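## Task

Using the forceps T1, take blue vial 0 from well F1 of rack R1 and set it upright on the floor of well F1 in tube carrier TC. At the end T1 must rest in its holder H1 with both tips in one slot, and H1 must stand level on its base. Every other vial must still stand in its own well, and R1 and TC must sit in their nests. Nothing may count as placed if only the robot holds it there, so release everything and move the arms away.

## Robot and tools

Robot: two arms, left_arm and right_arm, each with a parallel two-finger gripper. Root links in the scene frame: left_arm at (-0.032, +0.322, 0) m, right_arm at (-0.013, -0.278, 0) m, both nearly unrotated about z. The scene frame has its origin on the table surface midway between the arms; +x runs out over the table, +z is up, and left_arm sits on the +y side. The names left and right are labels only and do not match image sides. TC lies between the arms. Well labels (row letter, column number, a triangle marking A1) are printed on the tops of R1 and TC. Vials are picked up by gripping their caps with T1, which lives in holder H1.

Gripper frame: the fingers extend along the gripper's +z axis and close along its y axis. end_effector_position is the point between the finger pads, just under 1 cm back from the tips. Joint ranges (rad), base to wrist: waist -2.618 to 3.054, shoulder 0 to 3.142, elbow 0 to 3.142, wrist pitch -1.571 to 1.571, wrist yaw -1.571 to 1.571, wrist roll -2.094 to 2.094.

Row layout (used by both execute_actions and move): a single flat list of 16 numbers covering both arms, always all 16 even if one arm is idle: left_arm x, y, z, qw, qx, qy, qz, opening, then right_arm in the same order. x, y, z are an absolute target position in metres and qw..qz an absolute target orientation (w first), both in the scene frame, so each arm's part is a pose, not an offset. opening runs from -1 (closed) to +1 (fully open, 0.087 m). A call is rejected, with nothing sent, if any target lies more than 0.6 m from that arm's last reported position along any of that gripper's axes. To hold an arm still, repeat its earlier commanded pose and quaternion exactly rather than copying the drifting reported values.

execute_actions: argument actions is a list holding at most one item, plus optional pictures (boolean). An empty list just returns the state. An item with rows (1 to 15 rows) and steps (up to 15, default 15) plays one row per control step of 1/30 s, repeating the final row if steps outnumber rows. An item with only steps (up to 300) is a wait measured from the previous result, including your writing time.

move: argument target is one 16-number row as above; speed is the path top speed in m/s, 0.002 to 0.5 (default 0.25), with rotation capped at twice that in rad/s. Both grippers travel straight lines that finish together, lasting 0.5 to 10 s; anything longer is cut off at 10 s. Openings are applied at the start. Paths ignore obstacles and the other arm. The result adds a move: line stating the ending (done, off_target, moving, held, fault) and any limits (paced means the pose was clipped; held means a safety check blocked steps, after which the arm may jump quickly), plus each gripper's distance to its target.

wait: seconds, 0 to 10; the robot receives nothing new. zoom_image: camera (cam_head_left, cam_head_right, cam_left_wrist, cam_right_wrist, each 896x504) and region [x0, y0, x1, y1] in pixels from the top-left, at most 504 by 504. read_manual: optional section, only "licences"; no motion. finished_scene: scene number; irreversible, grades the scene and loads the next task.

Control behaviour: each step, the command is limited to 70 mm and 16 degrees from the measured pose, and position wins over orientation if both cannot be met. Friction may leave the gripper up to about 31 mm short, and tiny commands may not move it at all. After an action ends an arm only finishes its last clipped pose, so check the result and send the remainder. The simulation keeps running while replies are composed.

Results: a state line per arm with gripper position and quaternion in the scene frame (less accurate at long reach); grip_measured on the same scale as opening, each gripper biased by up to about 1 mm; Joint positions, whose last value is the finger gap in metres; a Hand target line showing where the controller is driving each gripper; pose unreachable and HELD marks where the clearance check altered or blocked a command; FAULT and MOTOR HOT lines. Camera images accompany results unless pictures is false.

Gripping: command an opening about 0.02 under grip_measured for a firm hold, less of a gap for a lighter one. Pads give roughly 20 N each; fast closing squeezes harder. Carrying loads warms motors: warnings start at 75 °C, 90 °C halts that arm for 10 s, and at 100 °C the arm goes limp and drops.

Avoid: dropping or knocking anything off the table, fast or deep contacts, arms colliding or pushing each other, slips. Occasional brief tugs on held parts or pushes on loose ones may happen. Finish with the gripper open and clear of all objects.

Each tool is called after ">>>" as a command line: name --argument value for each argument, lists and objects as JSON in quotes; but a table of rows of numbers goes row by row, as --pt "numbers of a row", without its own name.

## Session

>>> execute_actions --actions '[]'

Scene clock: 0.00 s of 12600.00 s.
left_arm: end_effector_position=(+0.2753, +0.1788, +0.2352) grip_measured=+0.987 end_effector_quat_wxyz=(+0.297, +0.727, +0.509, +0.354) | right_arm: end_effector_position=(+0.4768, -0.3757, +0.3861) grip_measured=+0.996 end_effector_quat_wxyz=(+0.693, -0.053, +0.717, +0.045)
Joint positions: left_arm=[-0.863  1.201  1.034 -0.594 -0.589  1.346  0.087] | right_arm=[-0.358  1.574  1.571 -0.036 -0.504 -0.028  0.087]
Joint velocities: left_arm=[ 0.002  0.007 -0.007  0.007  0.007 -0.022 -0.001] | right_arm=[-0.002 -0.002  0.002 -0.051 -0.081 -0.037 -0.001]
Hand target (left_arm): +0.275, +0.179, +0.235; +0.297, +0.727, +0.509, +0.354
Hand target (right_arm): +0.477, -0.376, +0.386; +0.693, -0.053, +0.717, +0.045

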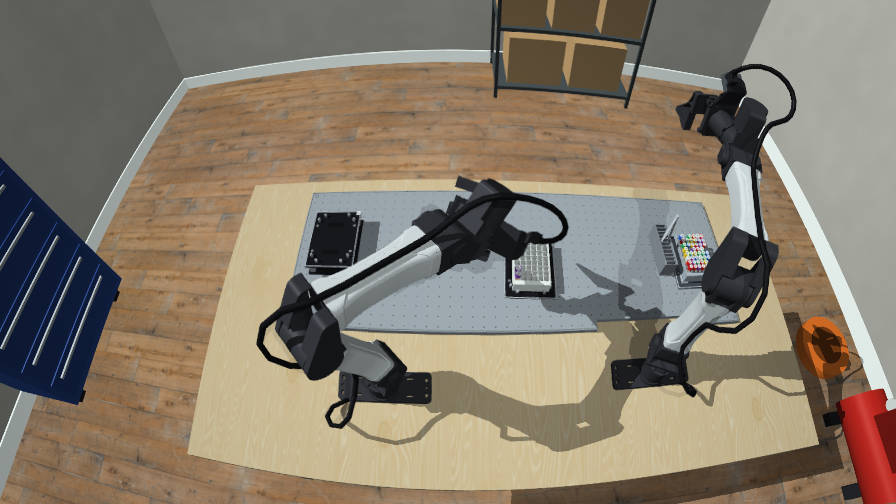

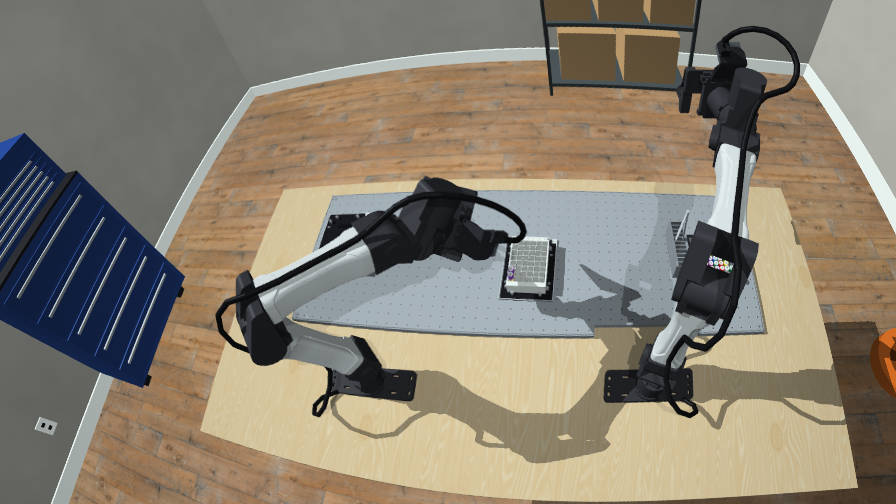

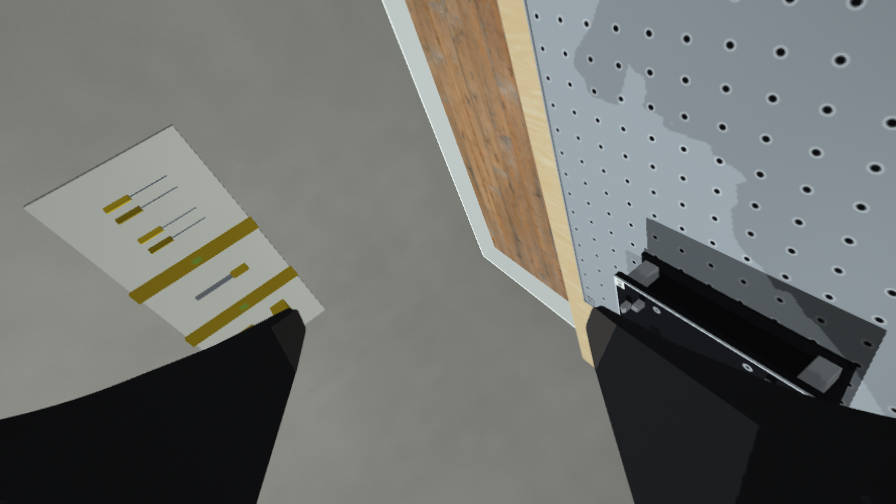

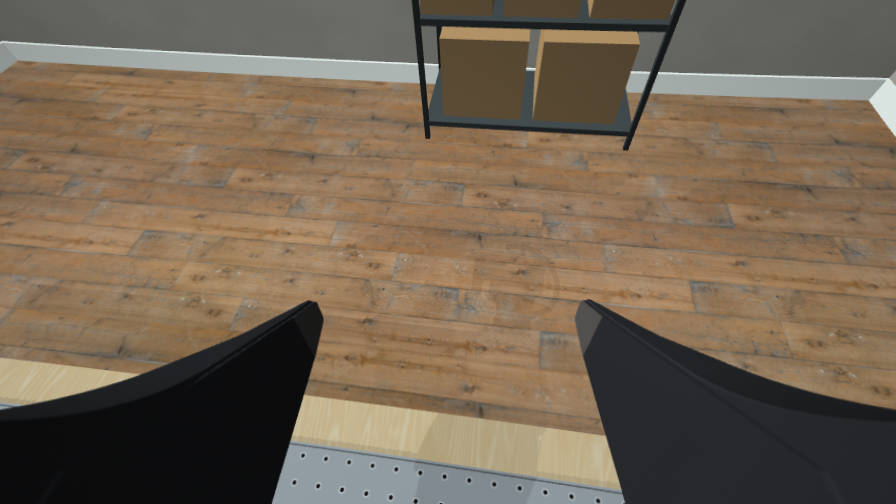

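>>> move --target '[0.271,0.473,0.235,0.113,0.433,0.774,0.448,1,0.300,-0.358,0.24,0.25,0,0.968,0,-0.4]' --speed 0.2

Scene clock: 4.57 s of 12600.00 s.
left_arm: end_effector_position=(+0.2607, +0.4686, +0.2212) grip_measured=+0.987 end_effector_quat_wxyz=(+0.090, +0.447, +0.777, +0.435) | right_arm: end_effector_position=(+0.3023, -0.3630, +0.2370) grip_measured=-0.400 end_effector_quat_wxyz=(+0.256, -0.002, +0.967, +0.004)
Joint positions: left_arm=[ 0.015  1.194  1.005 -0.639 -0.606  1.332  0.087] | right_arm=[-0.309  1.536  1.694 -1.235 -0.162 -0.279  0.026]
Joint velocities: left_arm=[ 0.007  0.002  0.012  0.007 -0.051 -0.066 -0.   ] | right_arm=[ 0.012  0.002  0.007  0.051 -0.037 -0.066  0.   ]
Hand target (left_arm): +0.270, +0.471, +0.235; +0.109, +0.435, +0.775, +0.446
Hand target (right_arm): +0.303, -0.362, +0.236; +0.248, -0.008, +0.969, +0.001
Off the commanded pose (left_arm): 0.018 m, 3 deg.
Off the commanded pose (right_arm): 0.006 m, 1 deg.
move: off_target (left_arm)

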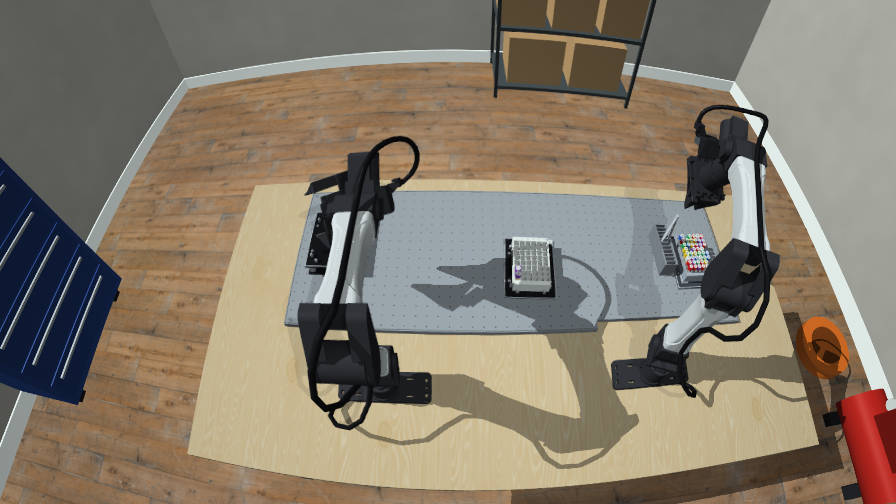

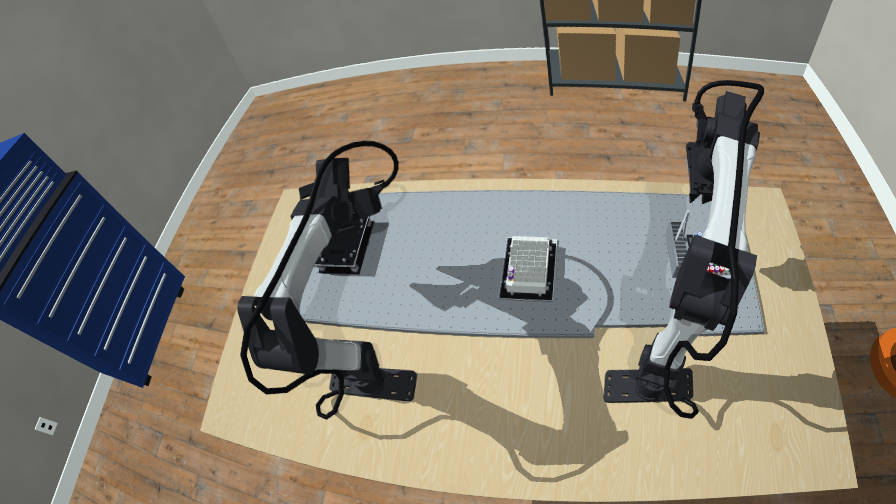

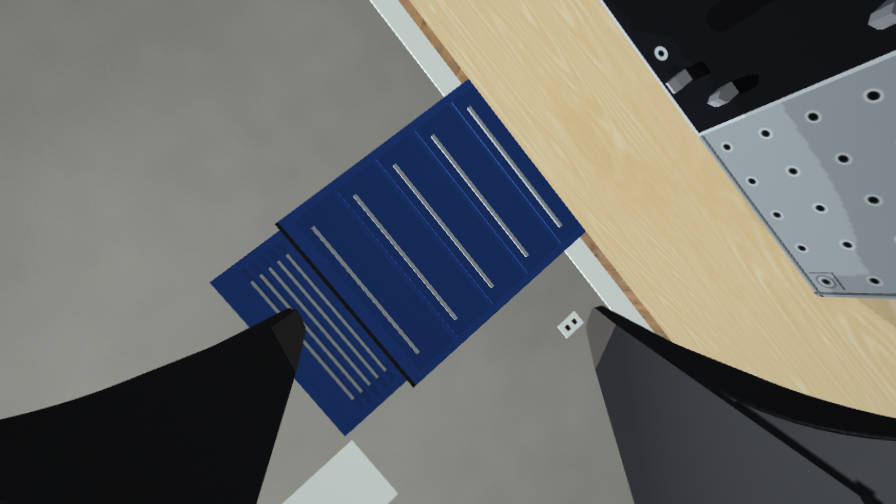

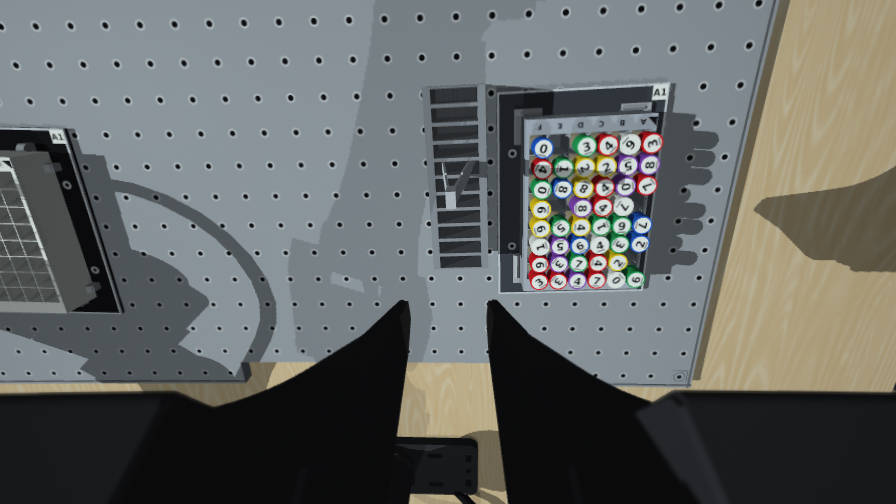

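>>> move --target '[0.261,0.469,0.221,0.09,0.447,0.777,0.435,1,0.319,-0.36,0.13,0.255,-0.02,0.966,0.005,-0.3]' --speed 0.06

>>> zoom_image --camera "cam_head_left" --region '[630,180,730,280]'

Scene clock: 8.13 s of 12600.00 s.
left_arm: end_effector_position=(+0.2608, +0.4685, +0.2212) grip_measured=+0.987 end_effector_quat_wxyz=(+0.090, +0.447, +0.777, +0.435) | right_arm: end_effector_position=(+0.3203, -0.3638, +0.1330) grip_measured=-0.300 end_effector_quat_wxyz=(+0.252, -0.011, +0.968, +0.006)
Joint positions: left_arm=[ 0.015  1.194  1.005 -0.639 -0.606  1.332  0.087] | right_arm=[-0.294  1.536  1.274 -0.824 -0.161 -0.283  0.031]
Joint velocities: left_arm=[ 0.012  0.002  0.002 -0.066 -0.066  0.051  0.   ] | right_arm=[-0.002  0.002 -0.007 -0.037  0.007  0.007 -0.   ]
Hand target (left_arm): +0.261, +0.469, +0.221; +0.090, +0.447, +0.777, +0.435
Hand target (right_arm): +0.321, -0.360, +0.130; +0.255, -0.020, +0.967, +0.005
Off the commanded pose (left_arm): 0.001 m, 0 deg.
Off the commanded pose (right_arm): 0.005 m, 1 deg.
move: done

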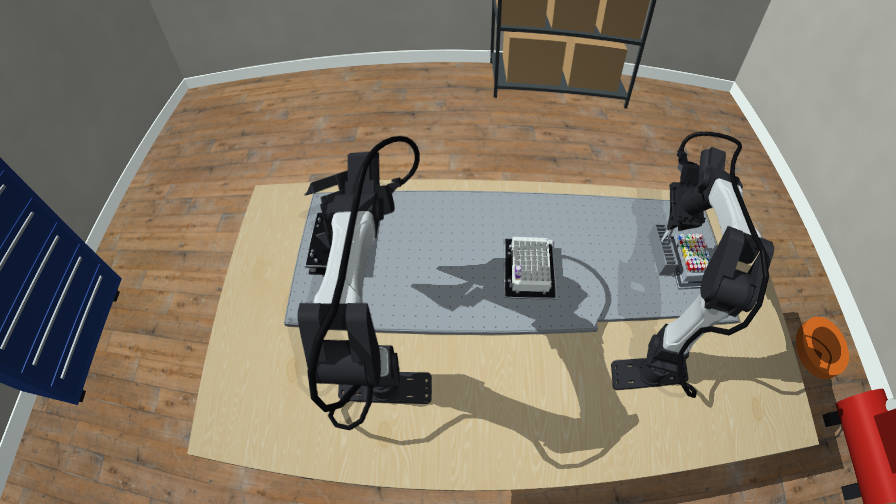

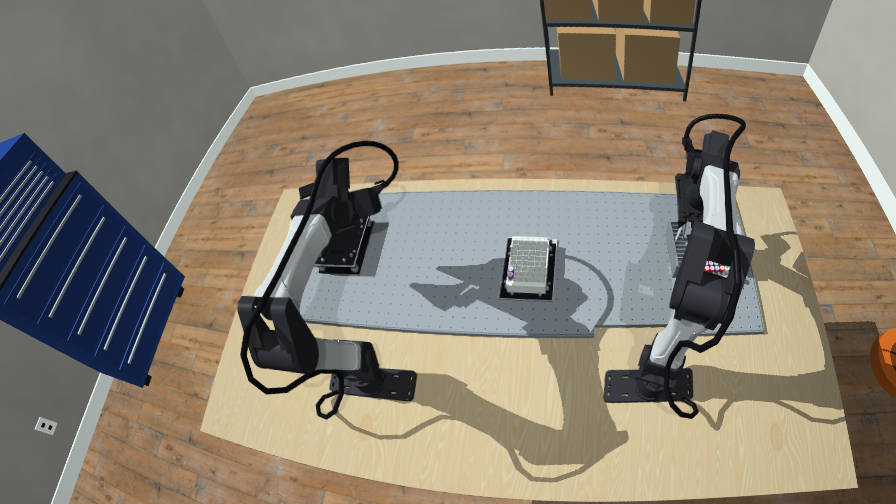

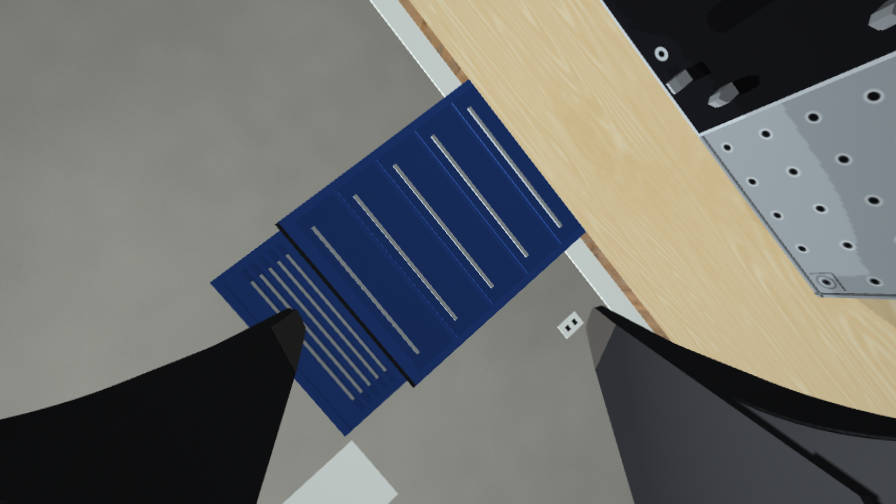

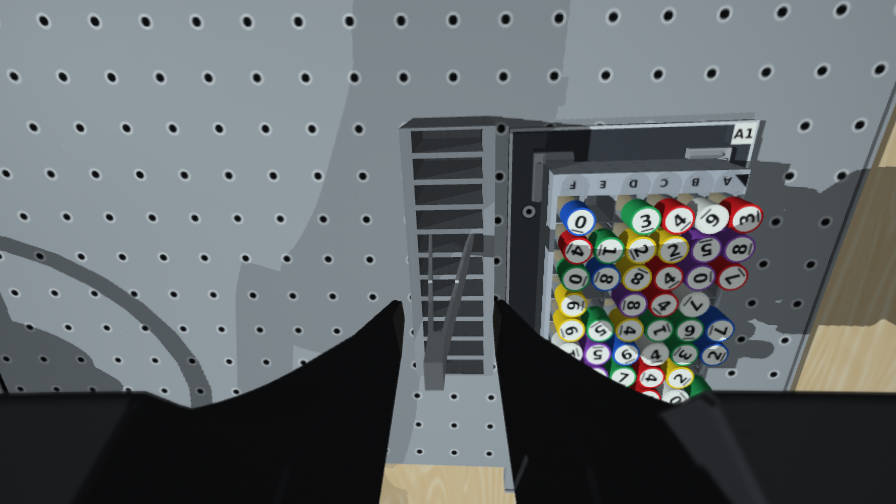

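Region (630, 180, 730, 280) of cam_head_left's 896x504 image, scaled by 5.040, with more detail than that image has.

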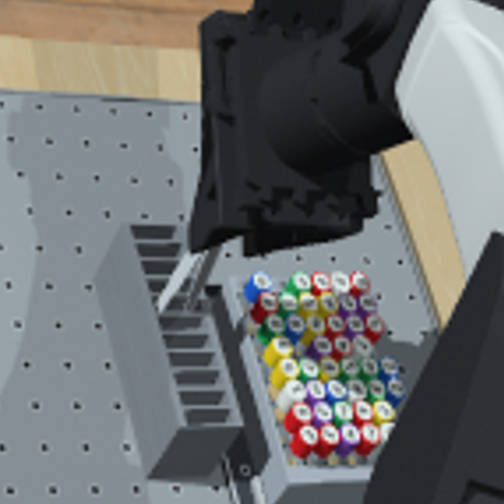

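>>> move --target '[0.261,0.469,0.221,0.09,0.447,0.777,0.435,1,0.320,-0.358,0.095,0.255,-0.025,0.966,0.005,-0.4]' --speed 0.03

Scene clock: 10.60 s of 12600.00 s.
left_arm: end_effector_position=(+0.2608, +0.4685, +0.2212) grip_measured=+0.987 end_effector_quat_wxyz=(+0.090, +0.447, +0.777, +0.435) | right_arm: end_effector_position=(+0.3208, -0.3618, +0.1015) grip_measured=-0.400 end_effector_quat_wxyz=(+0.257, -0.016, +0.966, +0.004)
Joint positions: left_arm=[ 0.015  1.194  1.005 -0.639 -0.606  1.332  0.087] | right_arm=[-0.287  1.536  1.145 -0.683 -0.161 -0.287  0.026]
Joint velocities: left_arm=[-0.007  0.007 -0.007  0.007 -0.022  0.007  0.   ] | right_arm=[ 0.017 -0.007  0.017 -0.051  0.022 -0.11  -0.001]
Hand target (left_arm): +0.261, +0.469, +0.221; +0.090, +0.447, +0.777, +0.435
Hand target (right_arm): +0.320, -0.358, +0.095; +0.255, -0.025, +0.967, +0.005
Off the commanded pose (left_arm): 0.001 m, 0 deg.
Off the commanded pose (right_arm): 0.008 m, 1 deg.
move: done

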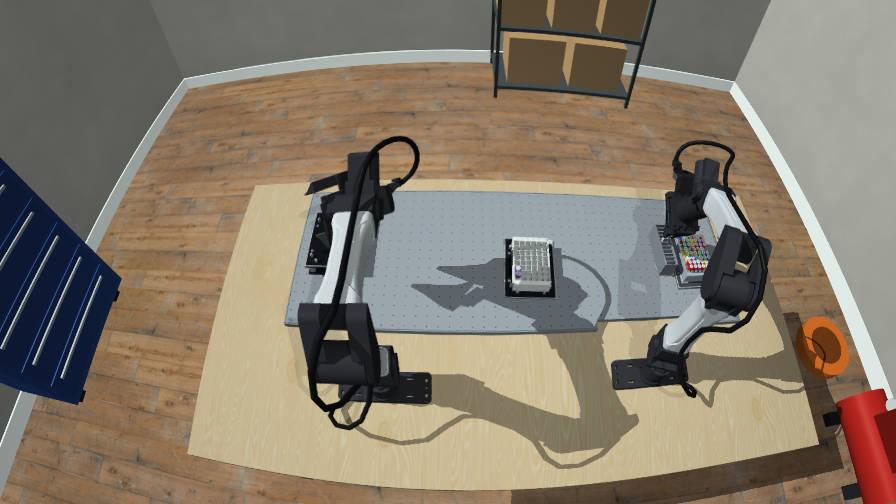

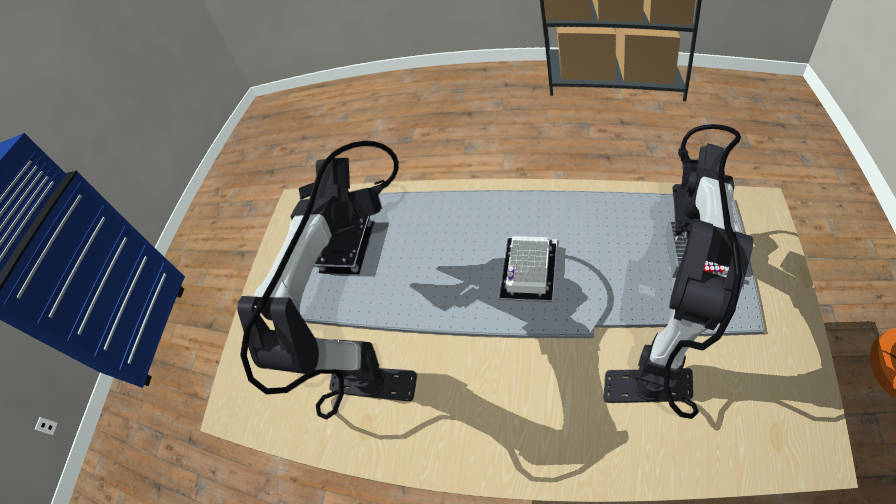

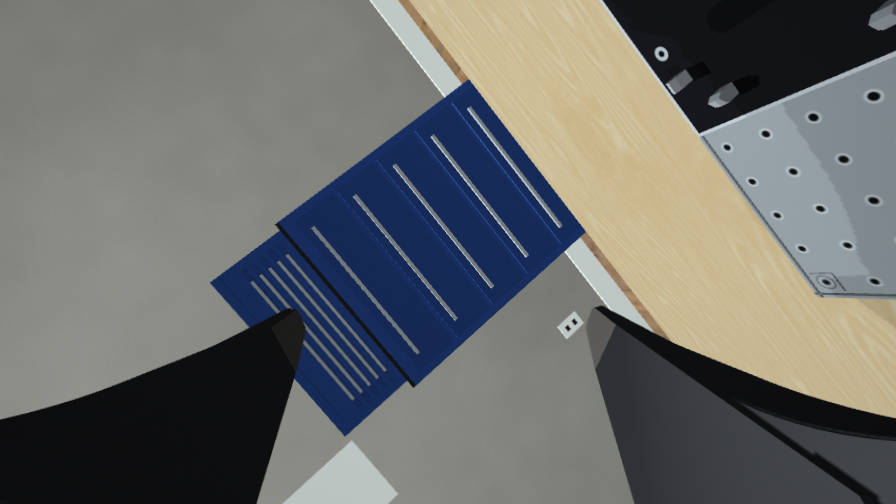

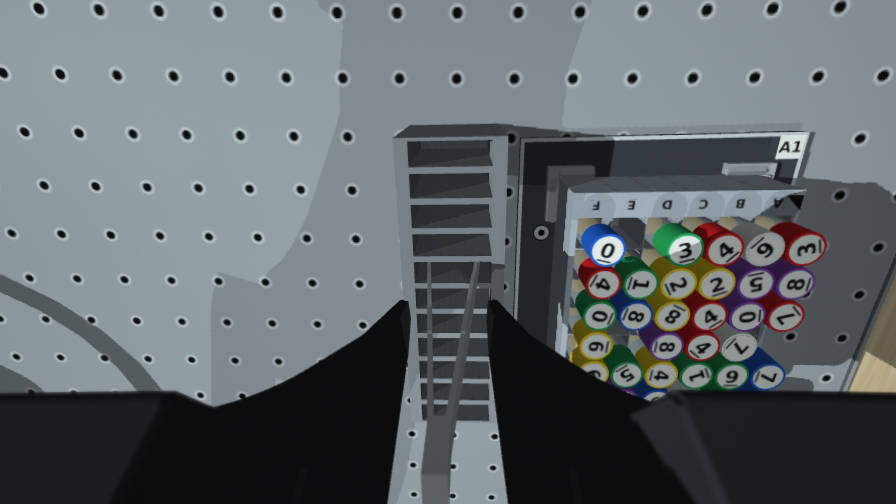

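>>> move --target '[0.261,0.469,0.221,0.09,0.447,0.777,0.435,1,0.321,-0.362,0.101,0.257,-0.016,0.966,0.004,-0.65]' --speed 0.03

>>> move --target '[0.261,0.469,0.221,0.09,0.447,0.777,0.435,1,0.321,-0.362,0.101,0.257,-0.016,0.966,0.004,-0.75]' --speed 0.03

>>> move --target '[0.261,0.469,0.221,0.09,0.447,0.777,0.435,1,0.321,-0.362,0.185,0.257,-0.016,0.966,0.004,-0.75]' --speed 0.03

Scene clock: 13.63 s of 12600.00 s.
left_arm: end_effector_position=(+0.2608, +0.4685, +0.2212) grip_measured=+0.987 end_effector_quat_wxyz=(+0.090, +0.447, +0.777, +0.435) | right_arm: end_effector_position=(+0.3212, -0.3619, +0.1016) grip_measured=-0.650 end_effector_quat_wxyz=(+0.258, -0.016, +0.966, +0.004)
Joint positions: left_arm=[ 0.015  1.194  1.005 -0.639 -0.606  1.332  0.087] | right_arm=[-0.287  1.536  1.145 -0.681 -0.161 -0.287  0.015]
Joint velocities: left_arm=[ 0.002 -0.007  0.012 -0.051  0.051  0.037  0.   ] | right_arm=[-0.012 -0.007 -0.007  0.007  0.037  0.007  0.   ]
Hand target (left_arm): +0.261, +0.469, +0.221; +0.090, +0.447, +0.777, +0.435
Hand target (right_arm): +0.321, -0.362, +0.101; +0.257, -0.016, +0.966, +0.004
Off the commanded pose (left_arm): 0.001 m, 0 deg.
Off the commanded pose (right_arm): 0.001 m, 0 deg.
move: done

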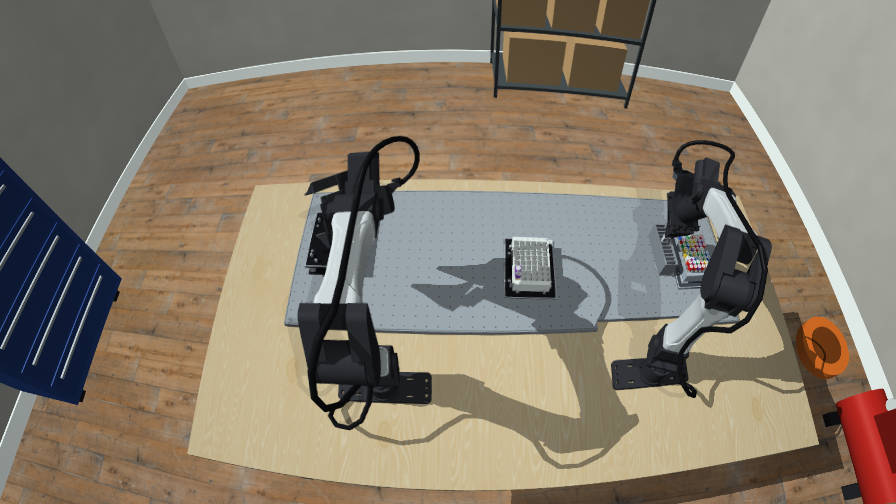

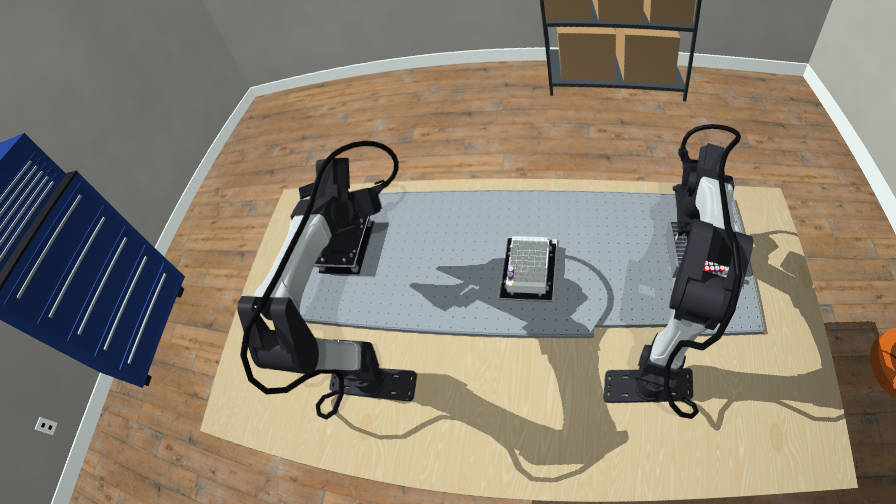

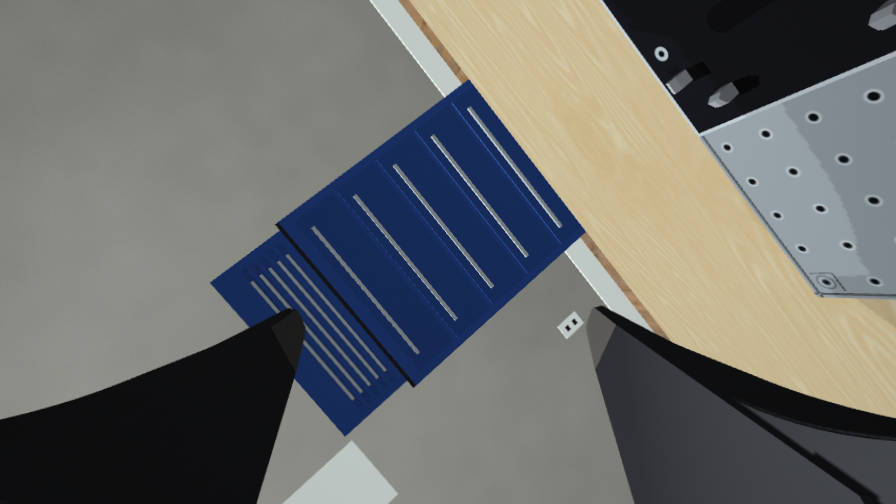

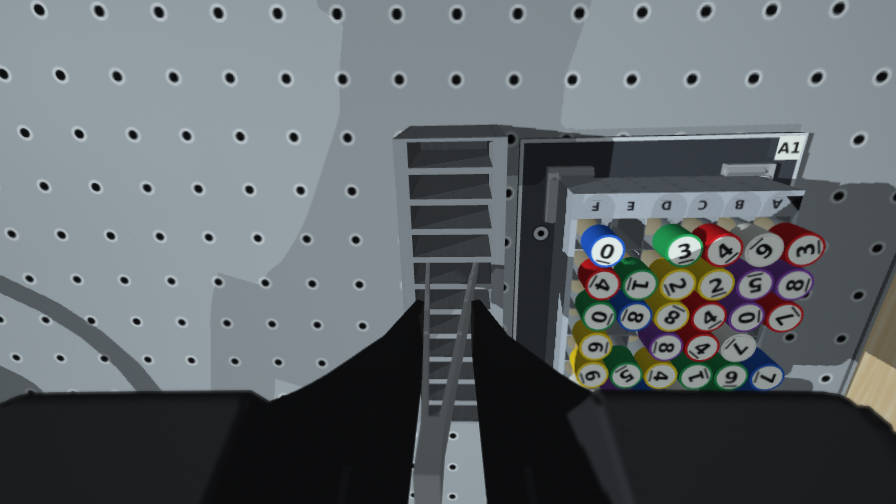

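Scene clock: 14.33 s of 12600.00 s.
left_arm: end_effector_position=(+0.2608, +0.4685, +0.2212) grip_measured=+0.987 end_effector_quat_wxyz=(+0.090, +0.447, +0.777, +0.435) | right_arm: end_effector_position=(+0.3212, -0.3619, +0.1016) grip_measured=-0.749 end_effector_quat_wxyz=(+0.258, -0.016, +0.966, +0.004)
Joint positions: left_arm=[ 0.015  1.194  1.005 -0.639 -0.606  1.332  0.087] | right_arm=[-0.287  1.536  1.145 -0.681 -0.161 -0.287  0.011]
Joint velocities: left_arm=[ 0.002 -0.002 -0.012  0.022 -0.037 -0.081  0.001] | right_arm=[ 0.002 -0.002 -0.002  0.007 -0.081  0.007 -0.   ]
Hand target (left_arm): +0.261, +0.469, +0.221; +0.090, +0.447, +0.777, +0.435
Hand target (right_arm): +0.321, -0.362, +0.101; +0.257, -0.016, +0.966, +0.004
Off the commanded pose (left_arm): 0.001 m, 0 deg.
Off the commanded pose (right_arm): 0.001 m, 0 deg.
move: done

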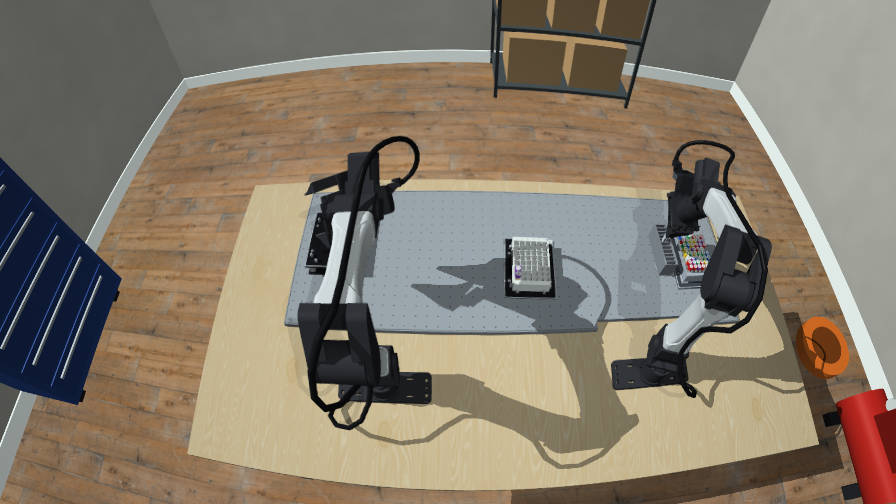

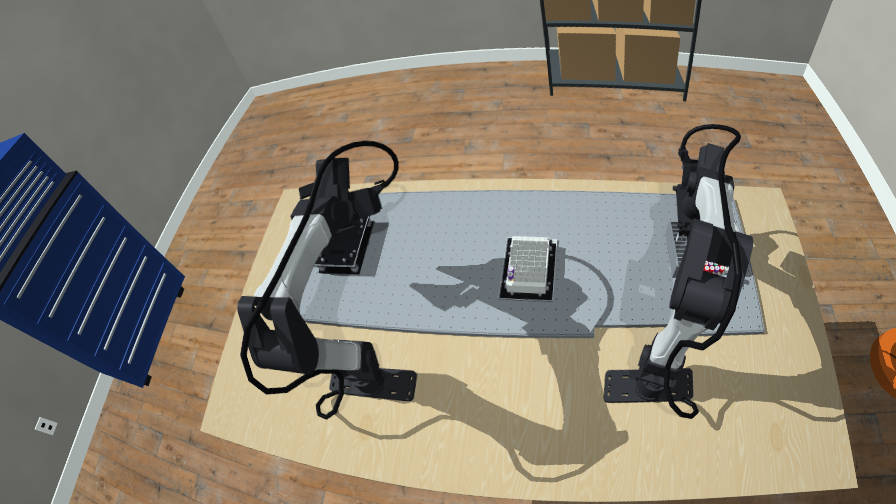

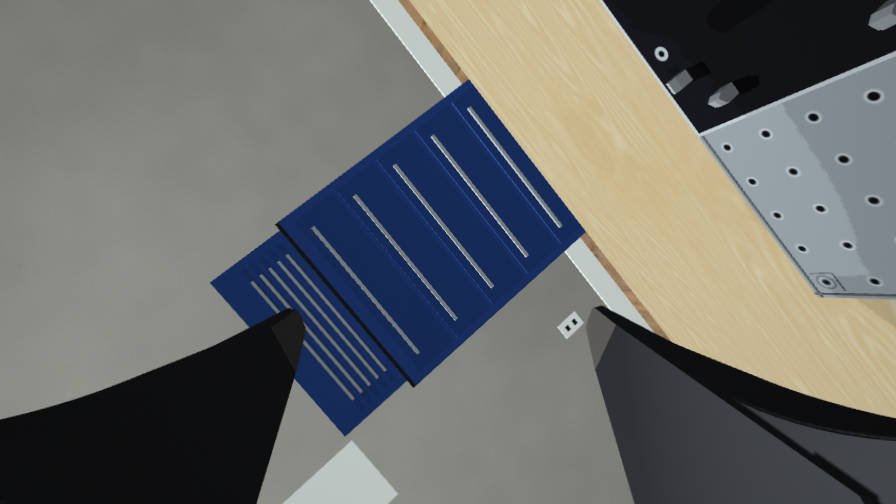

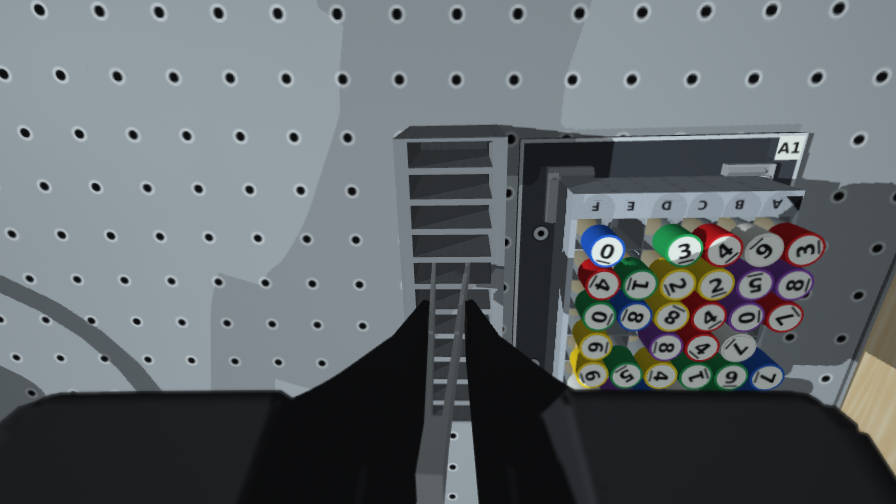

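Scene clock: 17.53 s of 12600.00 s.
left_arm: end_effector_position=(+0.2608, +0.4685, +0.2212) grip_measured=+0.987 end_effector_quat_wxyz=(+0.090, +0.447, +0.777, +0.435) | right_arm: end_effector_position=(+0.3172, -0.3607, +0.1767) grip_measured=-0.749 end_effector_quat_wxyz=(+0.250, -0.016, +0.968, +0.007)
Joint positions: left_arm=[ 0.015  1.194  1.005 -0.639 -0.606  1.332  0.087] | right_arm=[-0.287  1.536  1.45  -1.003 -0.161 -0.287  0.011]
Joint velocities: left_arm=[ 0.007  0.002 -0.007 -0.066 -0.007  0.037 -0.   ] | right_arm=[-0.017 -0.022 -0.012 -0.066  0.022 -0.007 -0.001]
Hand target (left_arm): +0.261, +0.469, +0.221; +0.090, +0.447, +0.777, +0.435
Hand target (right_arm): +0.320, -0.362, +0.185; +0.257, -0.016, +0.966, +0.004
Off the commanded pose (left_arm): 0.001 m, 0 deg.
Off the commanded pose (right_arm): 0.009 m, 1 deg.
move: done

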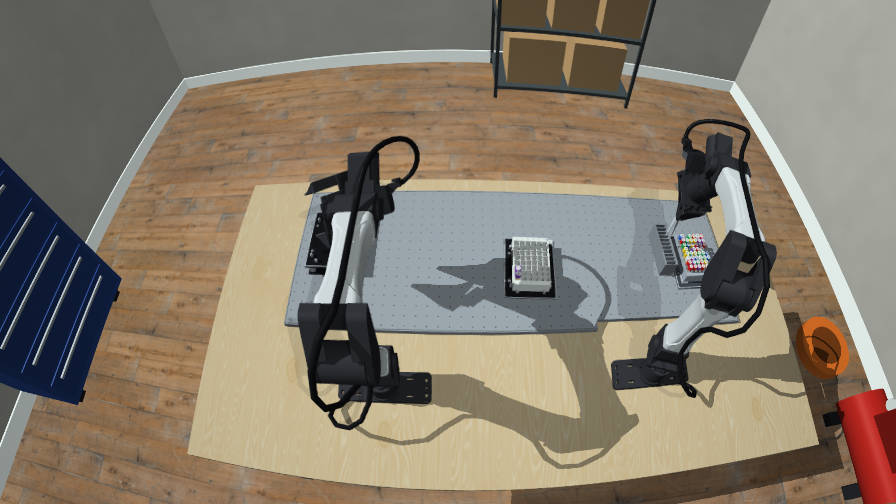

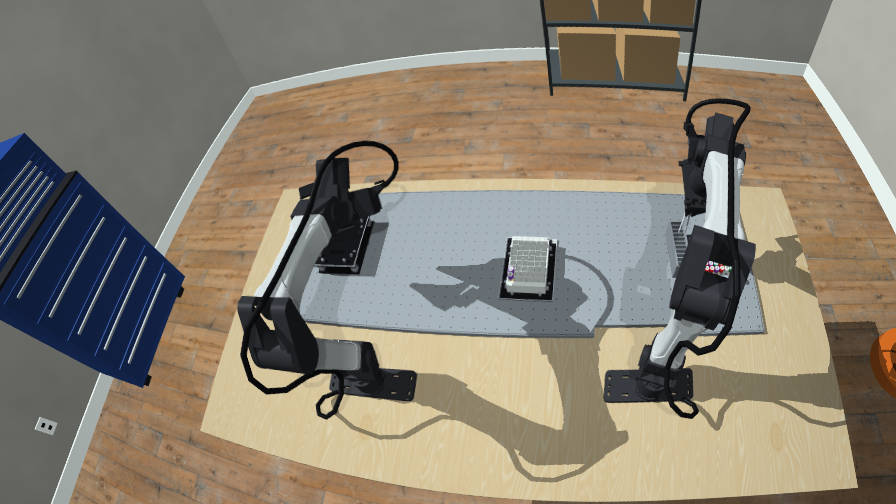

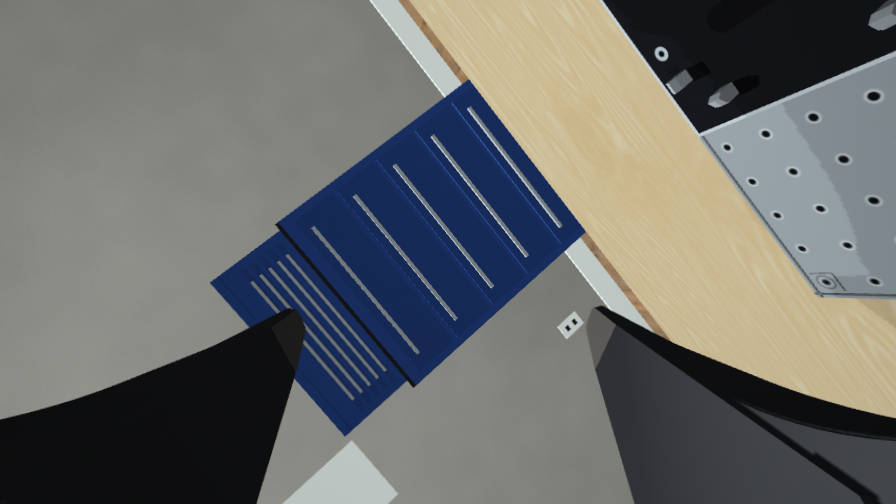

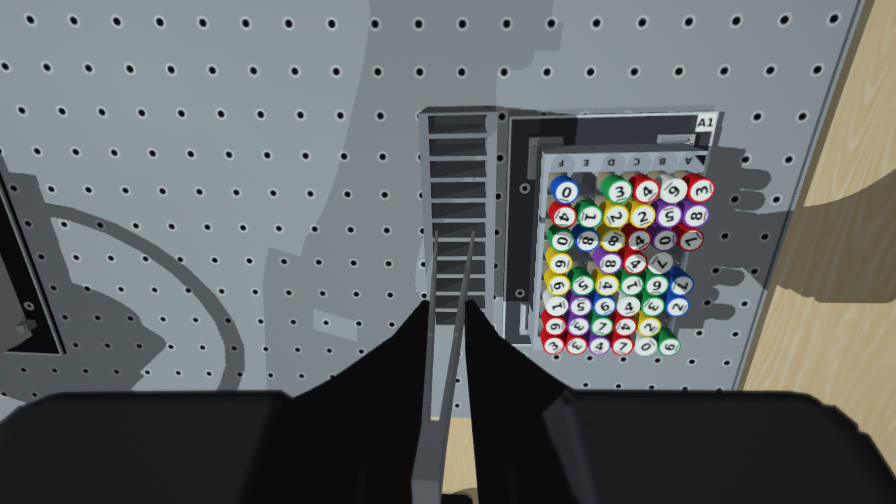

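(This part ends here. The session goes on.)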